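# Stack two cartons on the raised block

## Task

Set the large carton on the raised block so that no part of it extends beyond the blue tape outline, then set the small carton on the large one so that no part of it overhangs the large carton's edge. Both must stay in place on their own, without the robot supporting them, and at the end the suction must be released and the tool moved away.

## Robot and tools

Robot: one six-joint Doosan M1013 arm with a vacuum suction cup in place of a gripper. The cup point (end_effector_position) is the centre of the cup's rim (36 mm across) when nothing touches it, and the cup opens along the cup point's own +z axis. About 4 cm behind the rim the tool body and wrist camera widen to roughly 9 cm sideways, so leave room around the cup.

Frame: every position and orientation is in the scene frame. Its origin lies on the table surface under the arm's base, +z is up, and +y is on the left when looking along +x. Positions are in metres; orientations are unit quaternions written w first (qw, qx, qy, qz). The base itself may be slightly tilted relative to the table.

Row layout (used by both moving tools): 8 numbers [x, y, z, qw, qx, qy, qz, suction]. x, y, z is an absolute target position for the cup point and qw..qz an absolute target orientation, both in the scene frame; neither is an offset. suction is in [-1, 1]: above 0.01 turns the vacuum on, 0.01 or less turns it off, and it keeps its last setting.

execute_actions(actions): actions is a list of actions; each action is a list of up to 15 rows, one row per control step of 1/30 s. An action always lasts 15 steps (0.5 s); if fewer rows are given, the last row repeats. An empty list just returns the current state and images. Any action whose target lies more than 0.6 m from the cup point's position at that action's start, measured along any of the cup point's current axes, is rejected; if the first action fails this, or any action is malformed, nothing in the call runs. Put the intended quaternion in every row rather than copying a drifted one from the last result. Per step, the command is clipped to at most 70 mm and 16 degrees away from the measured pose, so distant targets take several actions, and after an action ends the arm only reaches the last clipped pose.

move(target, speed, blocking): target is one row as above, a pose to go to. The cup point follows a straight path there, taking the shorter rotation. speed is the path's top speed in m/s, from 0.002 to 0.5 (default 0.25); rotation is capped at twice that number in rad/s. A path is 0.5 to 10 s long and is cut off at 10 s. The suction value is applied at the start. The path ignores obstacles and the real tool may lag, wander or overshoot the speed, especially near full reach. With blocking=false the result comes back after 0.5 s while the arm keeps going; check with wait(0), and use wait or stop before sending further moves or actions. The result adds a move: line with the ending (done, off_target, moving, held, fault), the distance to target, and limits: paced means the sent pose was clipped; held means a check blocked steps, after which motion can jump faster than requested.

wait(seconds): 0 to 10 s; the arm holds its last command and a running move continues. stop(): brakes a running move; it needs stopping distance. zoom_image(camera, region): camera is one of cam_head_left, cam_head_right, cam_high, cam_low, cam_wrist; region is [x0, y0, x1, y1] in that camera's pixels from the top-left, no larger than 504 by 504. read_manual(section): only "licences", returns licence text. finished_scene(scene): pass the current scene's number; it is final and reports whether the goal was met.

Result lines: the state gives cup point pose and linear/angular velocity; Joint positions lists joints base to tip; Hand target is the pose the controller is currently driving toward; a pose unreachable line means the clearance check altered or blocked the command (a mount under the base counts as arm). suction_measured near 0 means no seal, 0.83 or more means airtight; part_present turns 1 at 0.50 and back to 0 below 0.45. Flange force is the estimated external force at the tool, including held weight, noisy during acceleration, or no reading. MOTOR HOT warns of heating from holding loads; OVER-TEMPERATURE FAULT means the brakes were applied. Results with images list cameras whose calibration changed.

Picking and placing: switch suction on and press the rim flat onto a smooth face of the carton so it seals all round, away from edges, seams or holes. Under vacuum the cup shortens, so a held object sits up to about 12 mm nearer the tool than the cup point suggests, and vacuum alone can lift a resting object. To release, lower the carton until it rests on its support, switch suction off, then lift more than 15 mm. If the cup seals to the table, turn suction off to free it.

Avoid: the arm is stiff, so commanding even slightly beyond a contact can trigger a fault. Torque at a joint's load limit (waist 295, shoulder 295, elbow 139, forearm roll, wrist pitch and wrist roll 39.1 N m) or 144 N of external force stops the arm for 10 s and cancels the rest of the call. Approach contacts slowly, never knock or drop anything off the table, and avoid slams or hard pushes. Loose objects may occasionally be nudged by outside pushes, so check the final stack is stable before finishing.

Each tool is called by a JSON object that holds its "method" and its "body", one argument or row to a line.

## Session

I'll start by looking at the scene.

{"method": "execute_actions", "body": {
  "actions": []
}}

Scene clock: 0.00 s.
end_effector_position=(+0.6485, -0.0344, +0.3934) suction_measured=0.01 part_present=0 end_effector_quat_wxyz=(+0.000, +0.026, +1.000, +0.001) end_effector_velocity=(-0.000, +0.000, +0.000) end_effector_angular_velocity=(-0.000, -0.002, +0.001)
Joint positions: [-0.053  0.166  1.622  0.     1.354 -0.052]
Joint velocities: [ 0.    -0.001  0.001  0.    -0.002 -0.001]
Flange force (N, the push that the arm receives, along the end effector's own x y z axes): no reading
Hand target: +0.649, -0.034, +0.393; +0.000, +0.026, +1.000, +0.001

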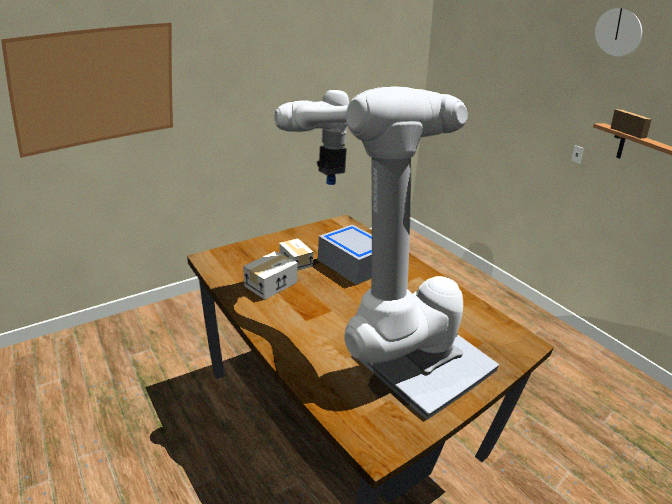

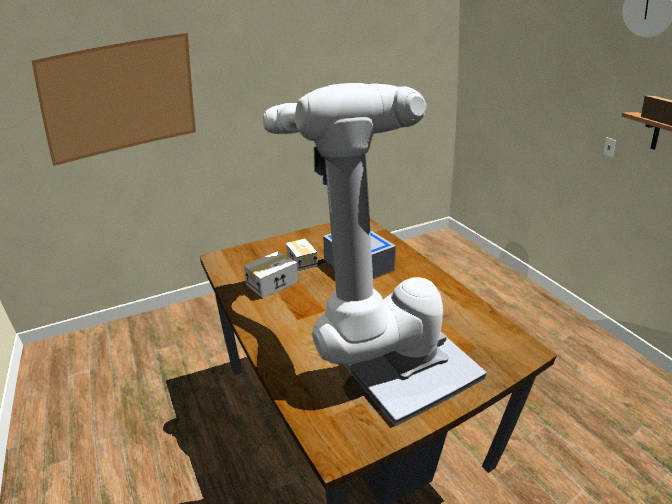

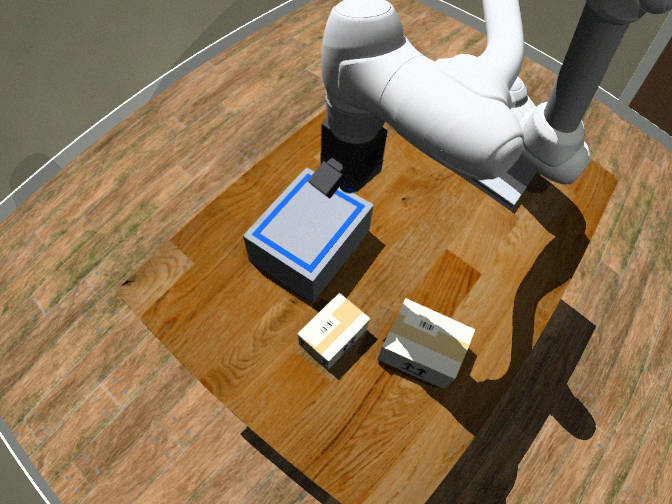

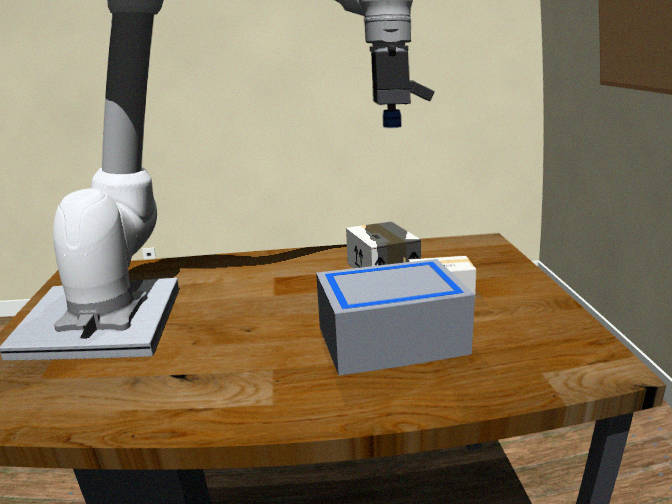

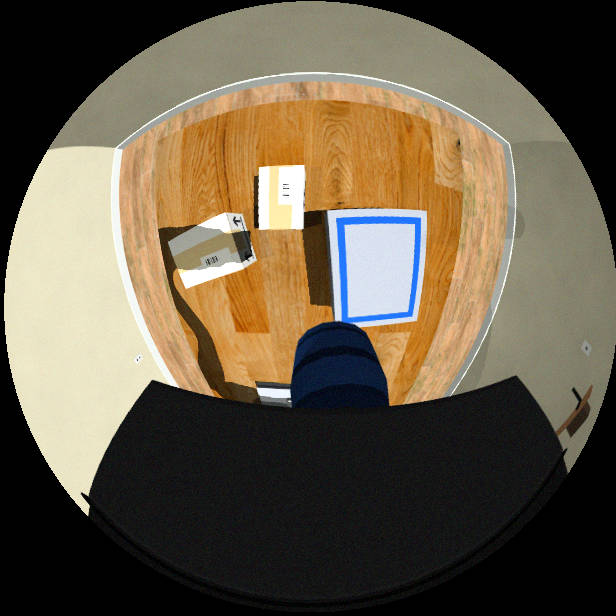

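{"method": "zoom_image", "body": {
  "camera": "cam_high",
  "region": [220, 150, 500, 410]
}}

{"method": "zoom_image", "body": {
  "camera": "cam_low",
  "region": [290, 200, 510, 390]
}}

{"method": "zoom_image", "body": {
  "camera": "cam_wrist",
  "region": [150, 150, 450, 350]
}}

{"method": "zoom_image", "body": {
  "camera": "cam_head_left",
  "region": [220, 200, 400, 320]
}}

Region (220, 150, 500, 410) of cam_high's 672x504 image, scaled by 1.800, with more detail than that image has; it fills the top 468 rows of this view, and the rest is white.

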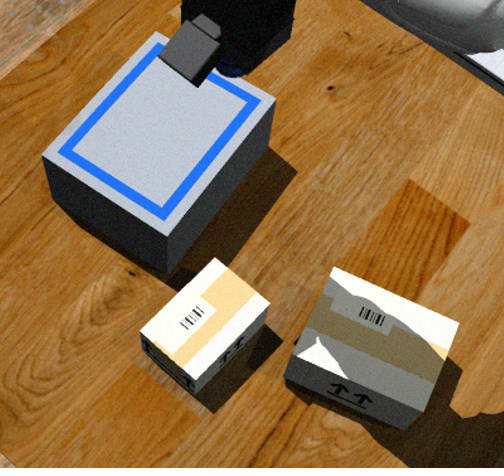

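Region (290, 200, 510, 390) of cam_low's 672x504 image, scaled by 2.291, with more detail than that image has; it fills the top 435 rows of this view, and the rest is white.

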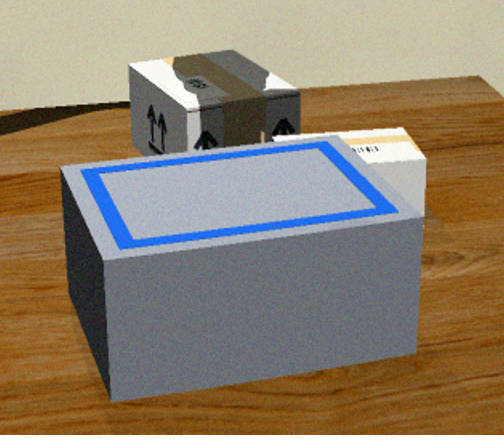

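Region (150, 150, 450, 350) of cam_wrist's 616x616 image, scaled by 1.680, with more detail than that image has.

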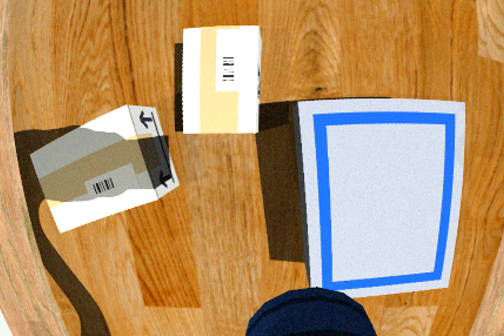

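Region (220, 200, 400, 320) of cam_head_left's 672x504 image, scaled by 2.800, with more detail than that image has.

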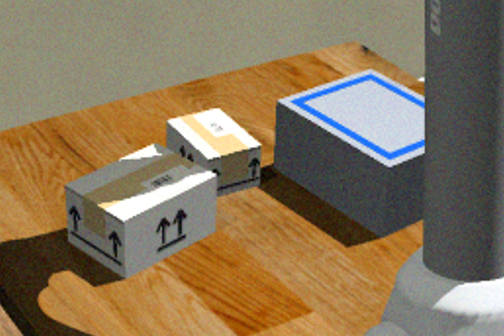

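{"method": "zoom_image", "body": {
  "camera": "cam_high",
  "region": [365, 285, 485, 400]
}}

{"method": "zoom_image", "body": {
  "camera": "cam_high",
  "region": [285, 285, 385, 385]
}}

{"method": "zoom_image", "body": {
  "camera": "cam_high",
  "region": [235, 160, 385, 310]
}}

Region (365, 285, 485, 400) of cam_high's 672x504 image, scaled by 4.200, with more detail than that image has; it fills the top 483 rows of this view, and the rest is white.

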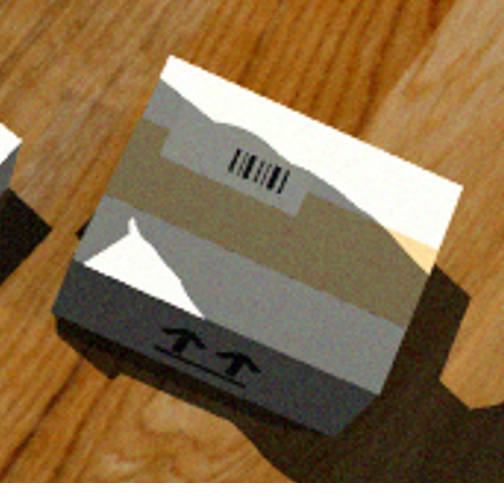

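Region (285, 285, 385, 385) of cam_high's 672x504 image, scaled by 5.040, with more detail than that image has.

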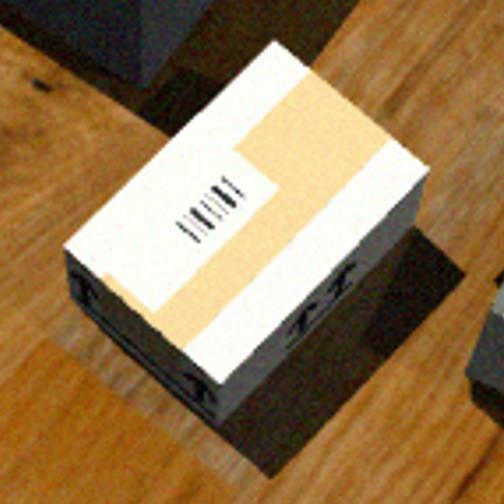

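Region (235, 160, 385, 310) of cam_high's 672x504 image, scaled by 3.360, with more detail than that image has.

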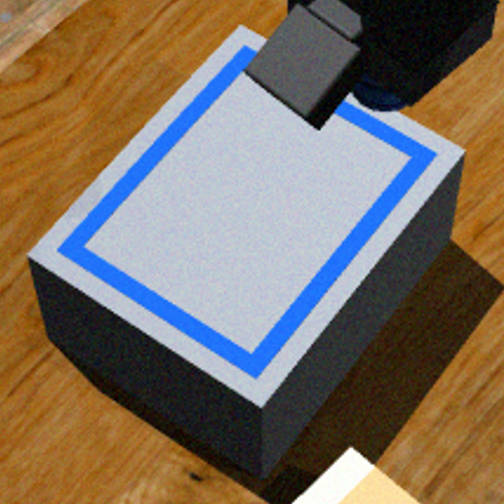

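{"method": "zoom_image", "body": {
  "camera": "cam_wrist",
  "region": [155, 155, 315, 300]
}}

{"method": "zoom_image", "body": {
  "camera": "cam_wrist",
  "region": [300, 195, 440, 335]
}}

{"method": "zoom_image", "body": {
  "camera": "cam_high",
  "region": [300, 120, 400, 220]
}}

{"method": "zoom_image", "body": {
  "camera": "cam_low",
  "region": [340, 40, 450, 150]
}}

Region (155, 155, 315, 300) of cam_wrist's 616x616 image, scaled by 3.150, with more detail than that image has; it fills the top 457 rows of this view, and the rest is white.

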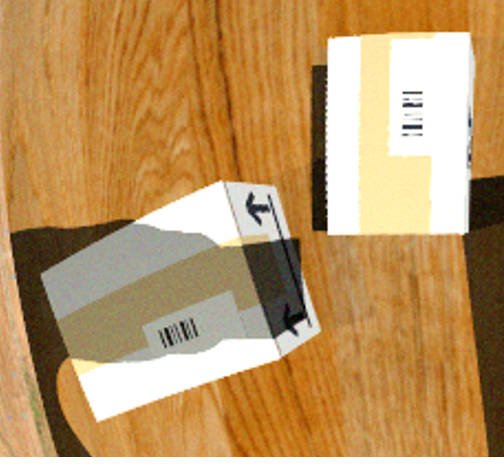

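Region (300, 195, 440, 335) of cam_wrist's 616x616 image, scaled by 3.600, with more detail than that image has.

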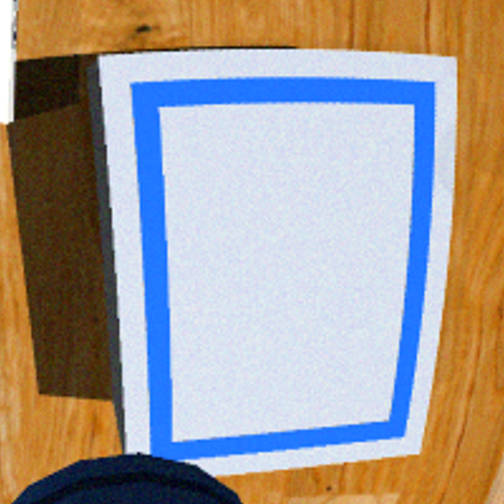

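Region (300, 120, 400, 220) of cam_high's 672x504 image, scaled by 5.040, with more detail than that image has.

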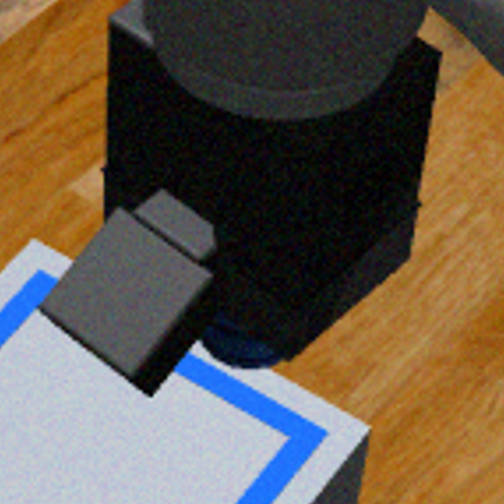

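Region (340, 40, 450, 150) of cam_low's 672x504 image, scaled by 4.582, with more detail than that image has.

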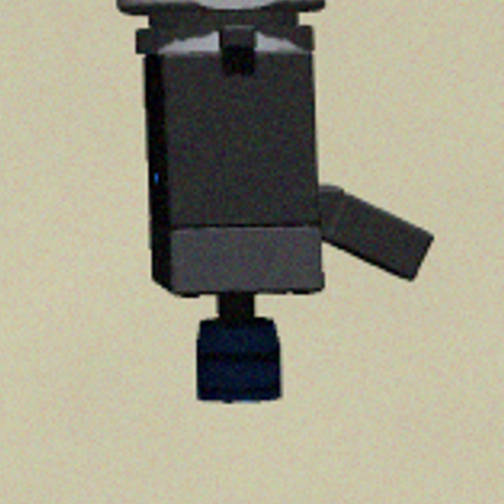

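{"method": "move", "body": {
  "target": [0.6738, 0.2115, 0.17, 0, 0.6252, 0.7804, 0, -1],
  "speed": 0.4
}}

Scene clock: 122.03 s.
end_effector_position=(+0.6738, +0.2112, +0.1702) suction_measured=0.01 part_present=0 end_effector_quat_wxyz=(-0.000, +0.625, +0.780, +0.000) end_effector_velocity=(+0.000, +0.001, +0.001) end_effector_angular_velocity=(+0.002, -0.003, -0.001)
Joint positions: [ 0.308  0.393  1.756 -0.003  0.994  1.608]
Joint velocities: [ 0.001 -0.002 -0.     0.001 -0.002  0.002]
Flange force (N, the push that the arm receives, along the end effector's own x y z axes): [-0.9 -8.5 -3.8]
Hand target: +0.674, +0.211, +0.170; -0.000, +0.625, +0.780, +0.000
Off the commanded pose: 0.000 m, 0 deg.
move: done
camera_calibration (this result's frames):
cam_wrist: T_world_to_cam=[[-0.968421, -0.248369, -0.021761, 0.715348], [-0.232835, 0.869726, 0.435161, -0.0756053], [-0.0891544, 0.426485, -0.90009, 0.204902], [0, 0, 0, 1]] pos_world=[0.693423, 0.156039, 0.232898]

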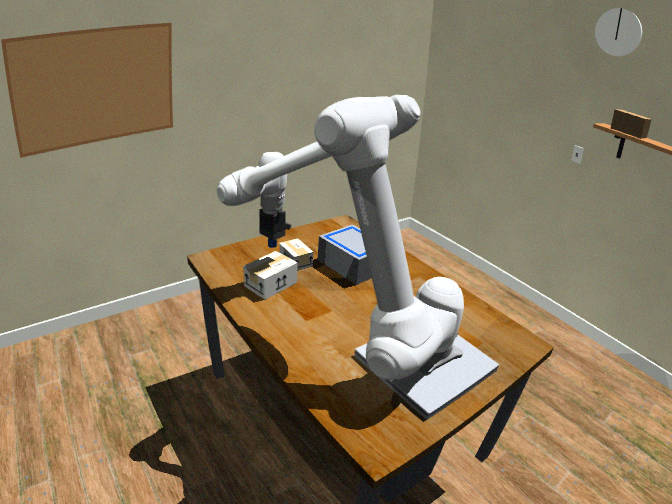

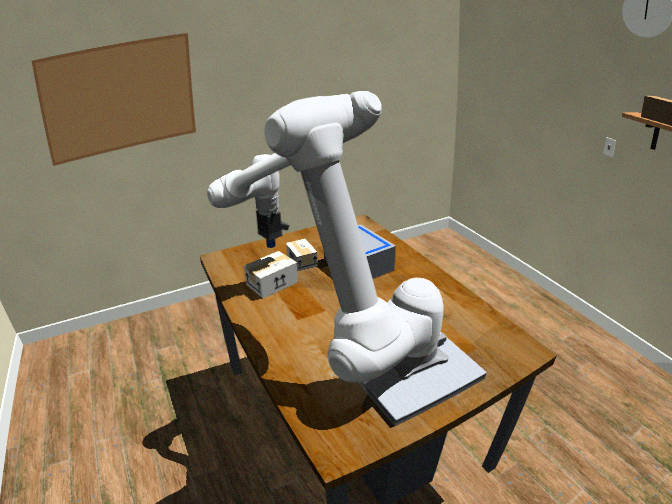

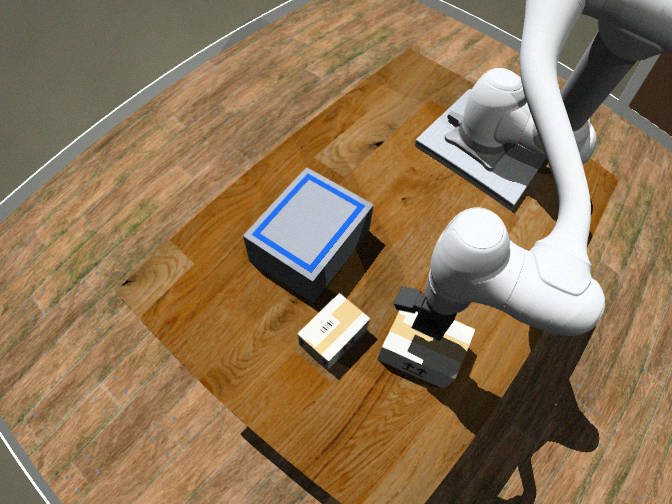

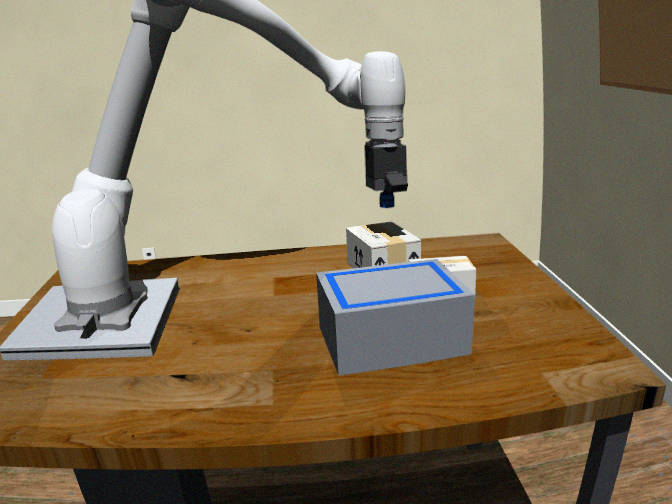

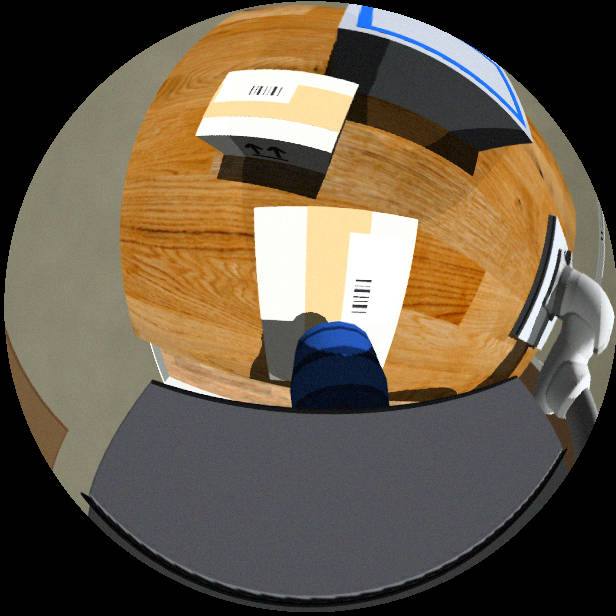

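{"method": "zoom_image", "body": {
  "camera": "cam_wrist",
  "region": [230, 190, 440, 410]
}}

Region (230, 190, 440, 410) of cam_wrist's 616x616 image, scaled by 2.291, with more detail than that image has; it fills the left 481 columns of this view, and the rest is white.

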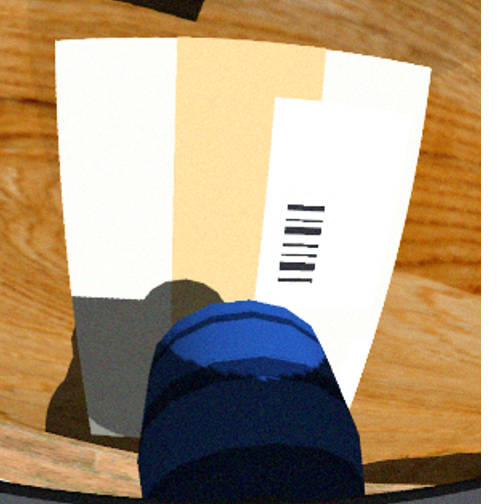

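{"method": "move", "body": {
  "target": [0.665, 0.226, 0.112, 0, 0.6252, 0.7804, 0, 1],
  "speed": 0.15
}}

{"method": "move", "body": {
  "target": [0.665, 0.226, 0.099, 0, 0.6252, 0.7804, 0, 1],
  "speed": 0.02
}}

Scene clock: 209.10 s.
end_effector_position=(+0.6650, +0.2260, +0.1121) suction_measured=0.01 part_present=0 end_effector_quat_wxyz=(+0.000, +0.625, +0.780, +0.000) end_effector_velocity=(-0.000, +0.000, +0.001) end_effector_angular_velocity=(+0.001, -0.001, +0.000)
Joint positions: [ 0.331  0.444  1.805 -0.003  0.894  1.632]
Joint velocities: [ 0.    -0.001  0.     0.001 -0.    -0.001]
Flange force (N, the push that the arm receives, along the end effector's own x y z axes): [-1.6 -7.7 -4.2]
Hand target: +0.665, +0.226, +0.112; +0.000, +0.625, +0.780, -0.000
Off the commanded pose: 0.000 m, 0 deg.
move: done
camera_calibration (this result's frames):
cam_wrist: T_world_to_cam=[[-0.968415, -0.248391, -0.021787, 0.709202], [-0.232874, 0.869754, 0.435083, -0.0651493], [-0.0891217, 0.426415, -0.900126, 0.145514], [0, 0, 0, 1]] pos_world=[0.684599, 0.170774, 0.174778]

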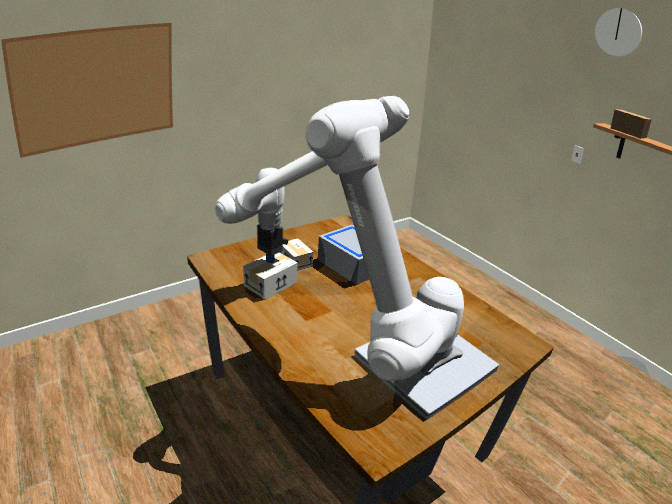

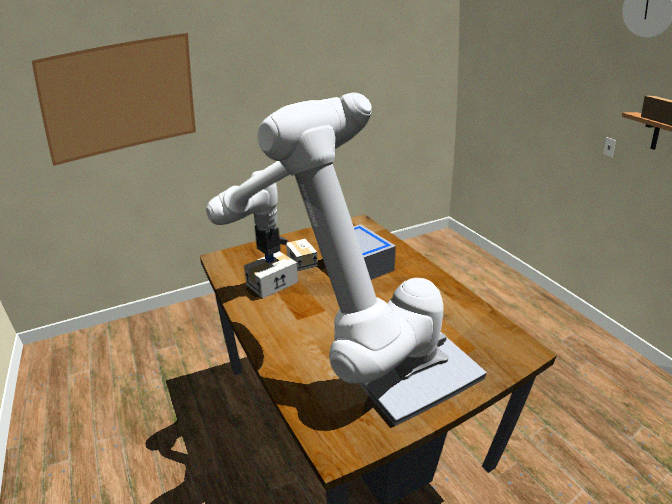

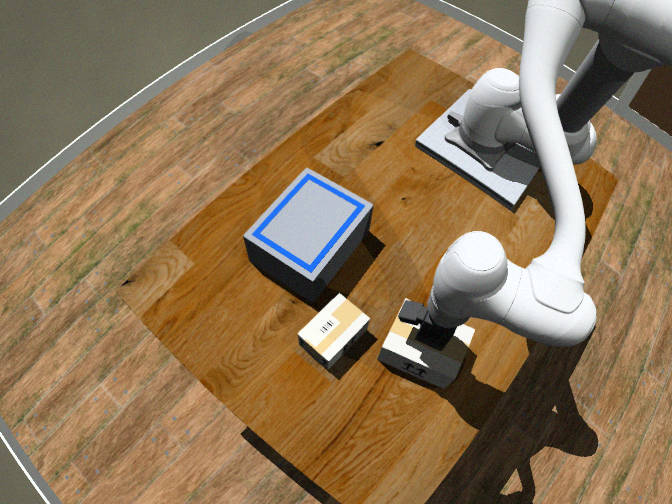

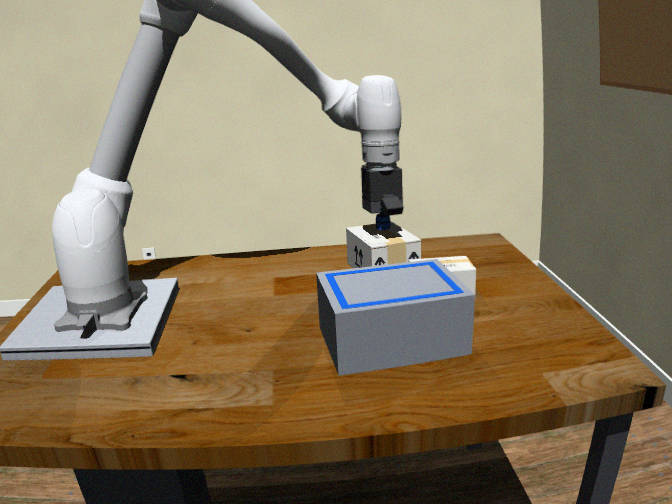

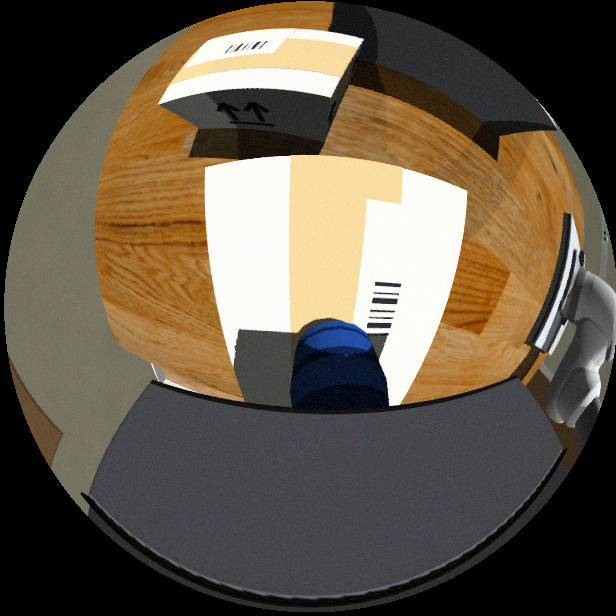

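Scene clock: 209.97 s.
end_effector_position=(+0.6650, +0.2260, +0.0990) suction_measured=0.01 part_present=0 end_effector_quat_wxyz=(+0.000, +0.625, +0.780, +0.000) end_effector_velocity=(+0.000, -0.000, -0.000) end_effector_angular_velocity=(+0.002, -0.001, -0.003)
Joint positions: [ 0.331  0.458  1.812 -0.003  0.872  1.632]
Joint velocities: [-0.001  0.     0.001  0.002 -0.002  0.001]
Flange force (N, the push that the arm receives, along the end effector's own x y z axes): [-2.7 -5.5 -3.0]
Hand target: +0.665, +0.226, +0.099; +0.000, +0.625, +0.780, -0.000
Off the commanded pose: 0.000 m, 0 deg.
move: done
camera_calibration (this result's frames):
cam_wrist: T_world_to_cam=[[-0.96841, -0.248413, -0.0217465, 0.708904], [-0.232876, 0.869751, 0.435088, -0.0594919], [-0.0891676, 0.426408, -0.900125, 0.133776], [0, 0, 0, 1]] pos_world=[0.684584, 0.170801, 0.161715]

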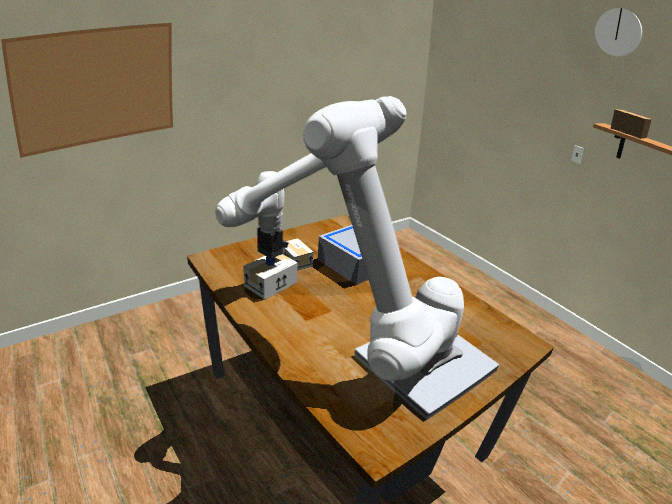

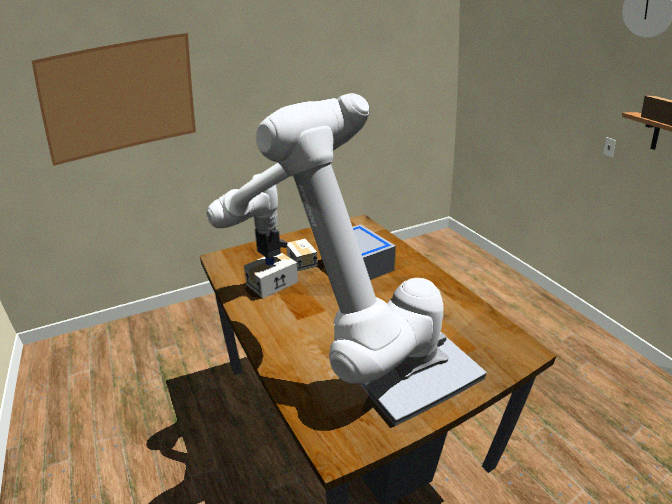

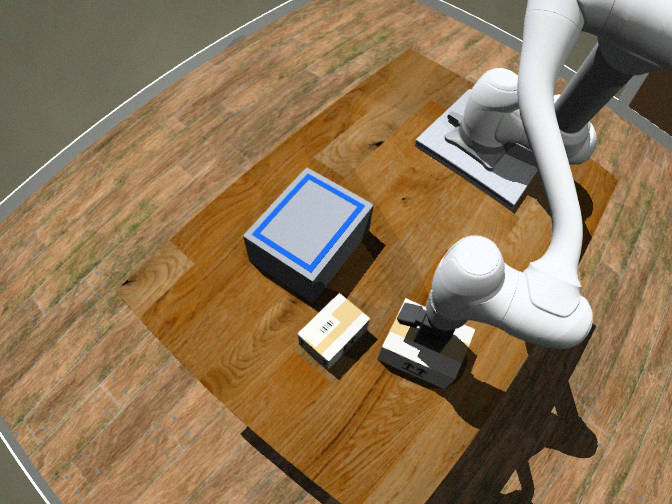

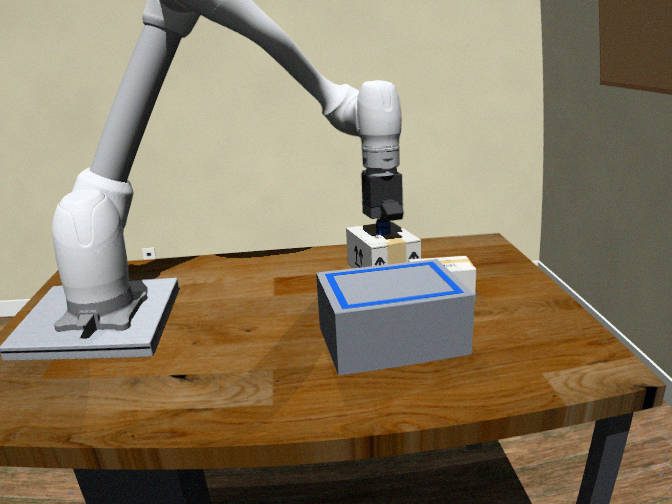

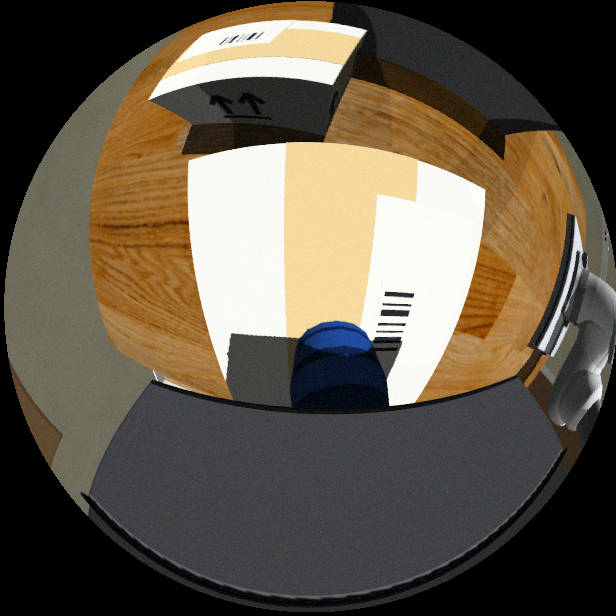

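{"method": "move", "body": {
  "target": [0.665, 0.226, 0.091, 0, 0.6252, 0.7804, 0, 1],
  "speed": 0.02
}}

Scene clock: 213.60 s.
end_effector_position=(+0.6650, +0.2260, +0.0910) suction_measured=0.96 part_present=1 end_effector_quat_wxyz=(-0.000, +0.625, +0.780, +0.000) end_effector_velocity=(+0.001, -0.001, +0.000) end_effector_angular_velocity=(+0.000, -0.002, -0.000)
Joint positions: [ 0.331  0.467  1.817 -0.003  0.859  1.632]
Joint velocities: [-0.001 -0.001  0.    -0.001 -0.002 -0.001]
Flange force (N, the push that the arm receives, along the end effector's own x y z axes): [-3.8 -6.6 3.6]
Hand target: +0.665, +0.226, +0.091; +0.000, +0.625, +0.780, -0.000
Off the commanded pose: 0.000 m, 0 deg.
move: done
camera_calibration (this result's frames):
cam_wrist: T_world_to_cam=[[-0.968409, -0.248418, -0.0217375, 0.708727], [-0.232874, 0.869741, 0.43511, -0.0560293], [-0.0891832, 0.426426, -0.900115, 0.126561], [0, 0, 0, 1]] pos_world=[0.684577, 0.170823, 0.153704]

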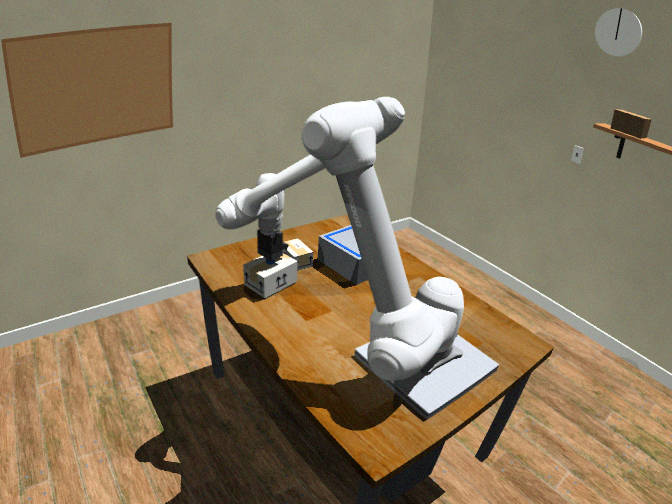

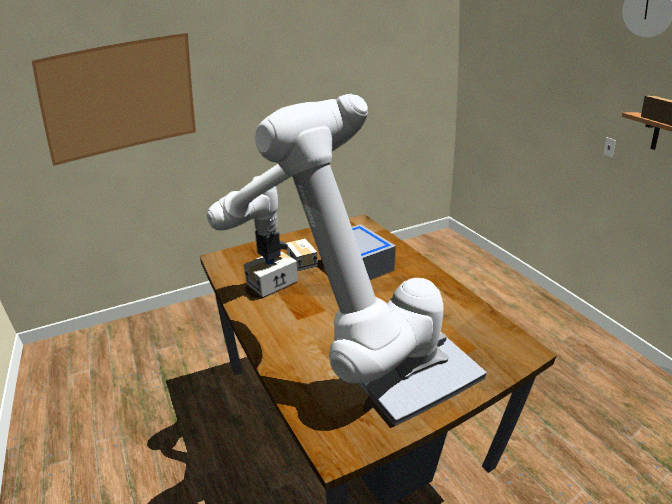

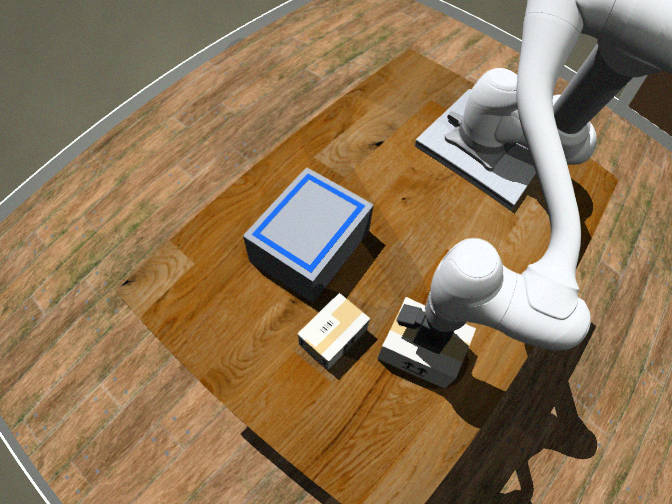

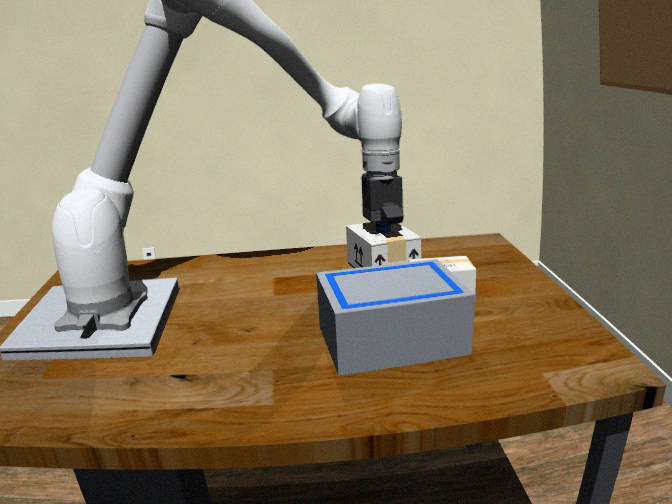

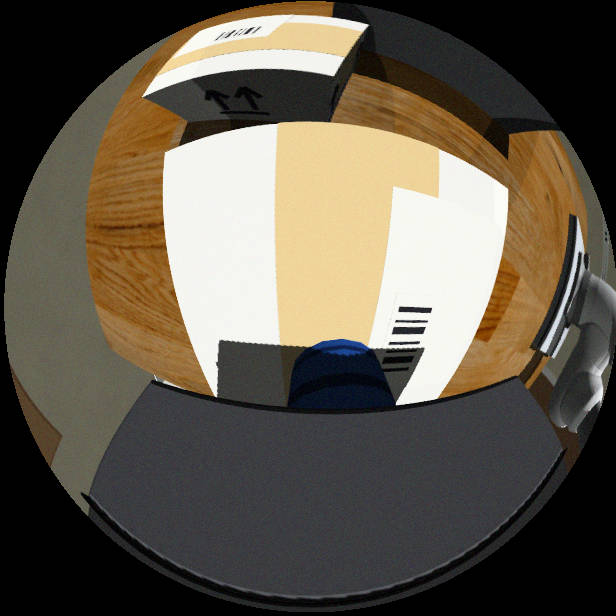

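{"method": "move", "body": {
  "target": [0.665, 0.226, 0.24, 0, 0.4179, 0.9085, 0, 1],
  "speed": 0.3
}}

{"method": "move", "body": {
  "target": [0.618, -0.153, 0.24, 0, -0.0419, 0.9991, 0, 1],
  "speed": 0.3
}}

Scene clock: 232.73 s.
end_effector_position=(+0.6649, +0.2261, +0.2399) suction_measured=0.98 part_present=1 end_effector_quat_wxyz=(+0.000, +0.418, +0.909, +0.000) end_effector_velocity=(+0.001, -0.001, +0.000) end_effector_angular_velocity=(-0.000, -0.000, +0.001)
Joint positions: [ 0.332  0.331  1.702 -0.002  1.109  1.143]
Joint velocities: [-0.001  0.001 -0.001 -0.     0.    -0.002]
Flange force (N, the push that the arm receives, along the end effector's own x y z axes): [2.7 -10.6 6.2]
Hand target: +0.665, +0.226, +0.240; -0.000, +0.418, +0.909, +0.000
Off the commanded pose: 0.000 m, 0 deg.
move: done
camera_calibration (this result's frames):
cam_wrist: T_world_to_cam=[[-0.738366, -0.674049, -0.0217792, 0.65523], [-0.614015, 0.658545, 0.435091, 0.180265], [-0.27893, 0.334629, -0.900123, 0.40748], [0, 0, 0, 1]] pos_world=[0.708143, 0.18659, 0.302621]

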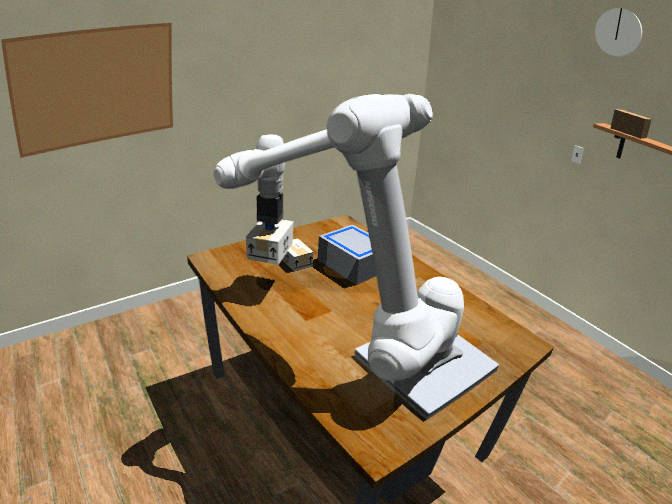

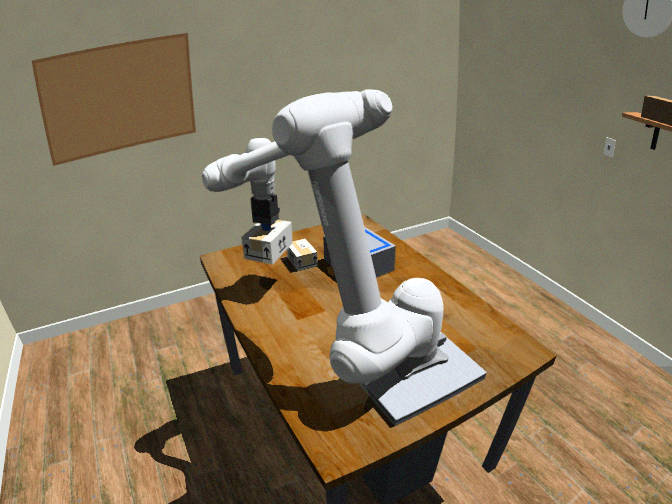

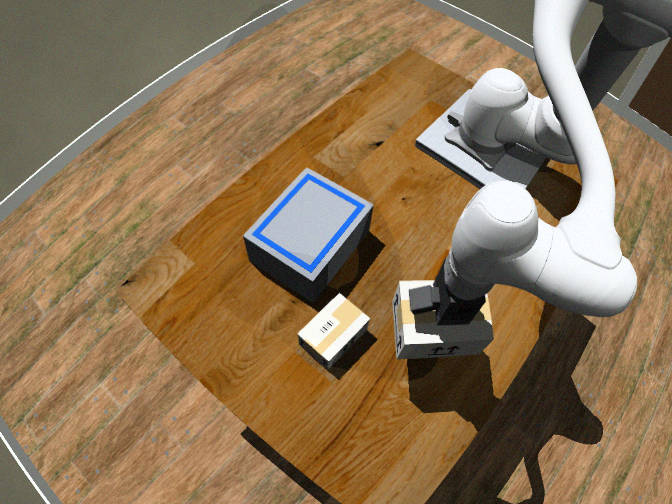

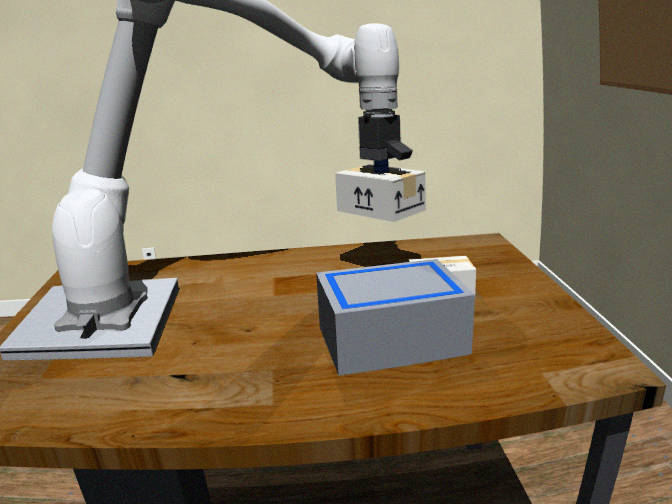

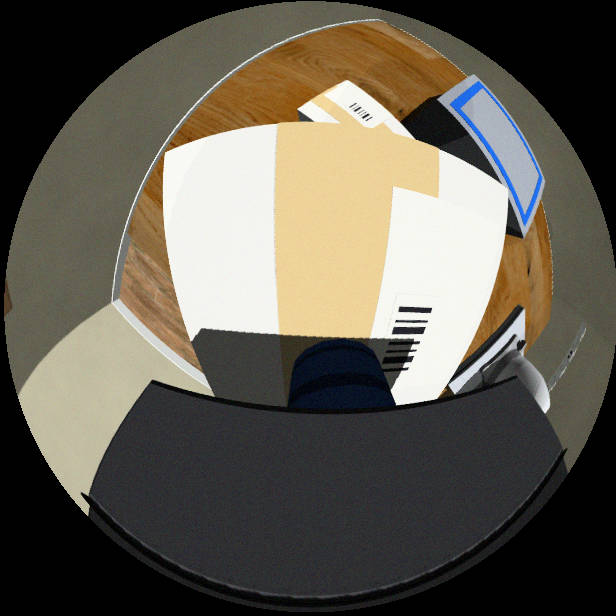

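Scene clock: 234.70 s.
end_effector_position=(+0.6180, -0.1526, +0.2400) suction_measured=0.98 part_present=1 end_effector_quat_wxyz=(+0.000, -0.042, +0.999, -0.000) end_effector_velocity=(+0.000, +0.000, -0.000) end_effector_angular_velocity=(+0.000, -0.000, +0.000)
Joint positions: [-0.243  0.233  1.832 -0.003  1.076 -0.377]
Joint velocities: [-0.     0.001  0.     0.001 -0.001 -0.001]
Flange force (N, the push that the arm receives, along the end effector's own x y z axes): [6.7 1.7 5.6]
Hand target: +0.618, -0.153, +0.240; +0.000, -0.042, +0.999, -0.000
Off the commanded pose: 0.000 m, 0 deg.
move: done
camera_calibration (this result's frames):
cam_wrist: T_world_to_cam=[[0.114728, -0.993163, -0.0215615, -0.210663], [-0.893371, -0.112643, 0.43497, 0.455784], [-0.434425, -0.0306408, -0.900187, 0.561548], [0, 0, 0, 1]] pos_world=[0.675304, -0.140675, 0.302703]

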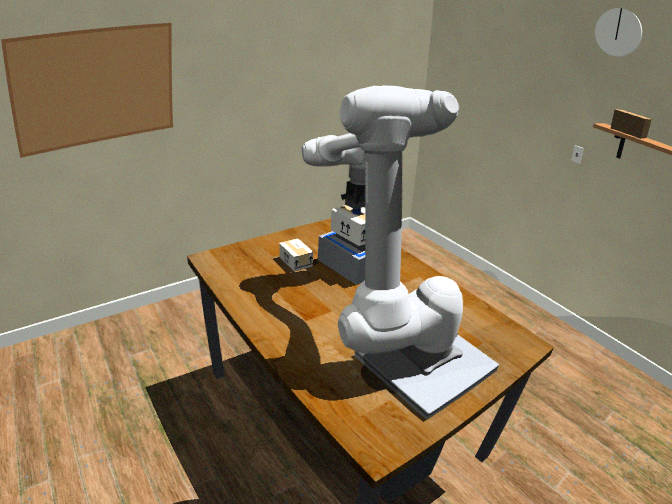

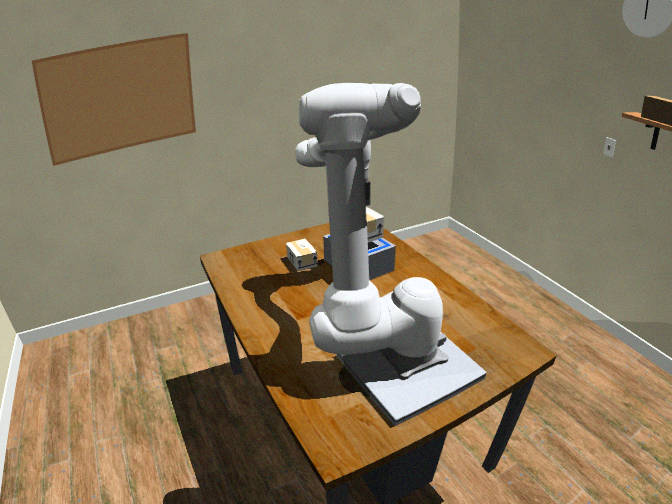

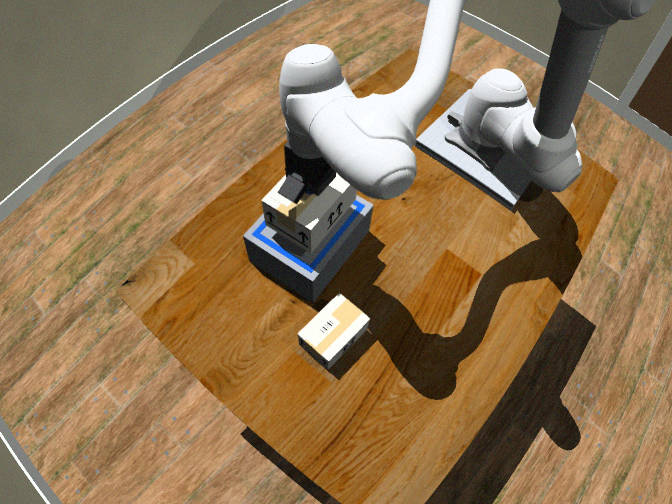

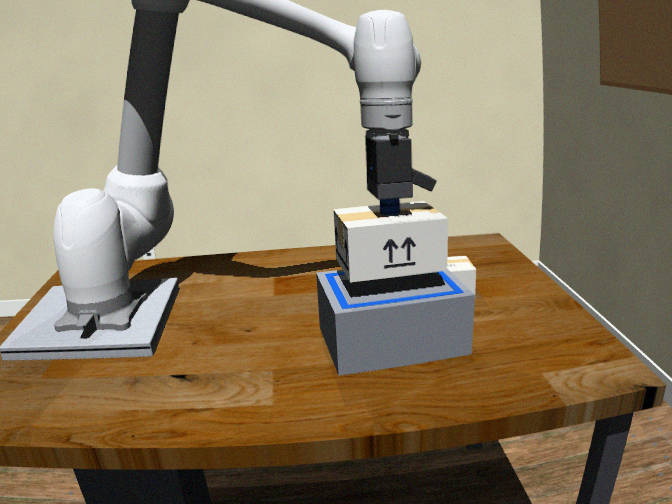

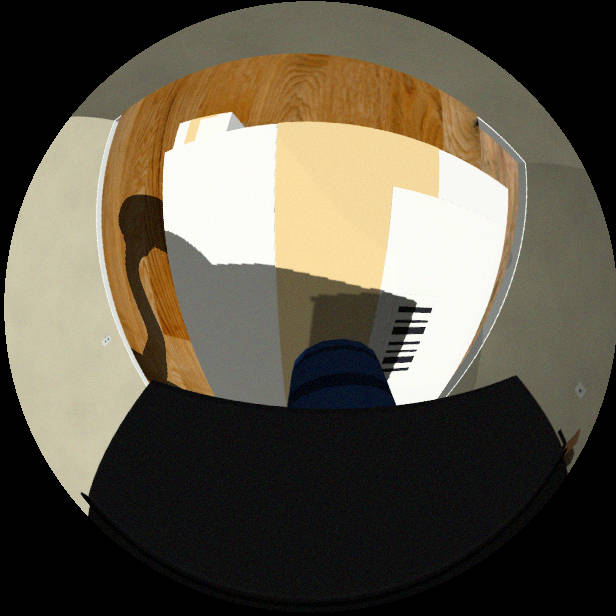

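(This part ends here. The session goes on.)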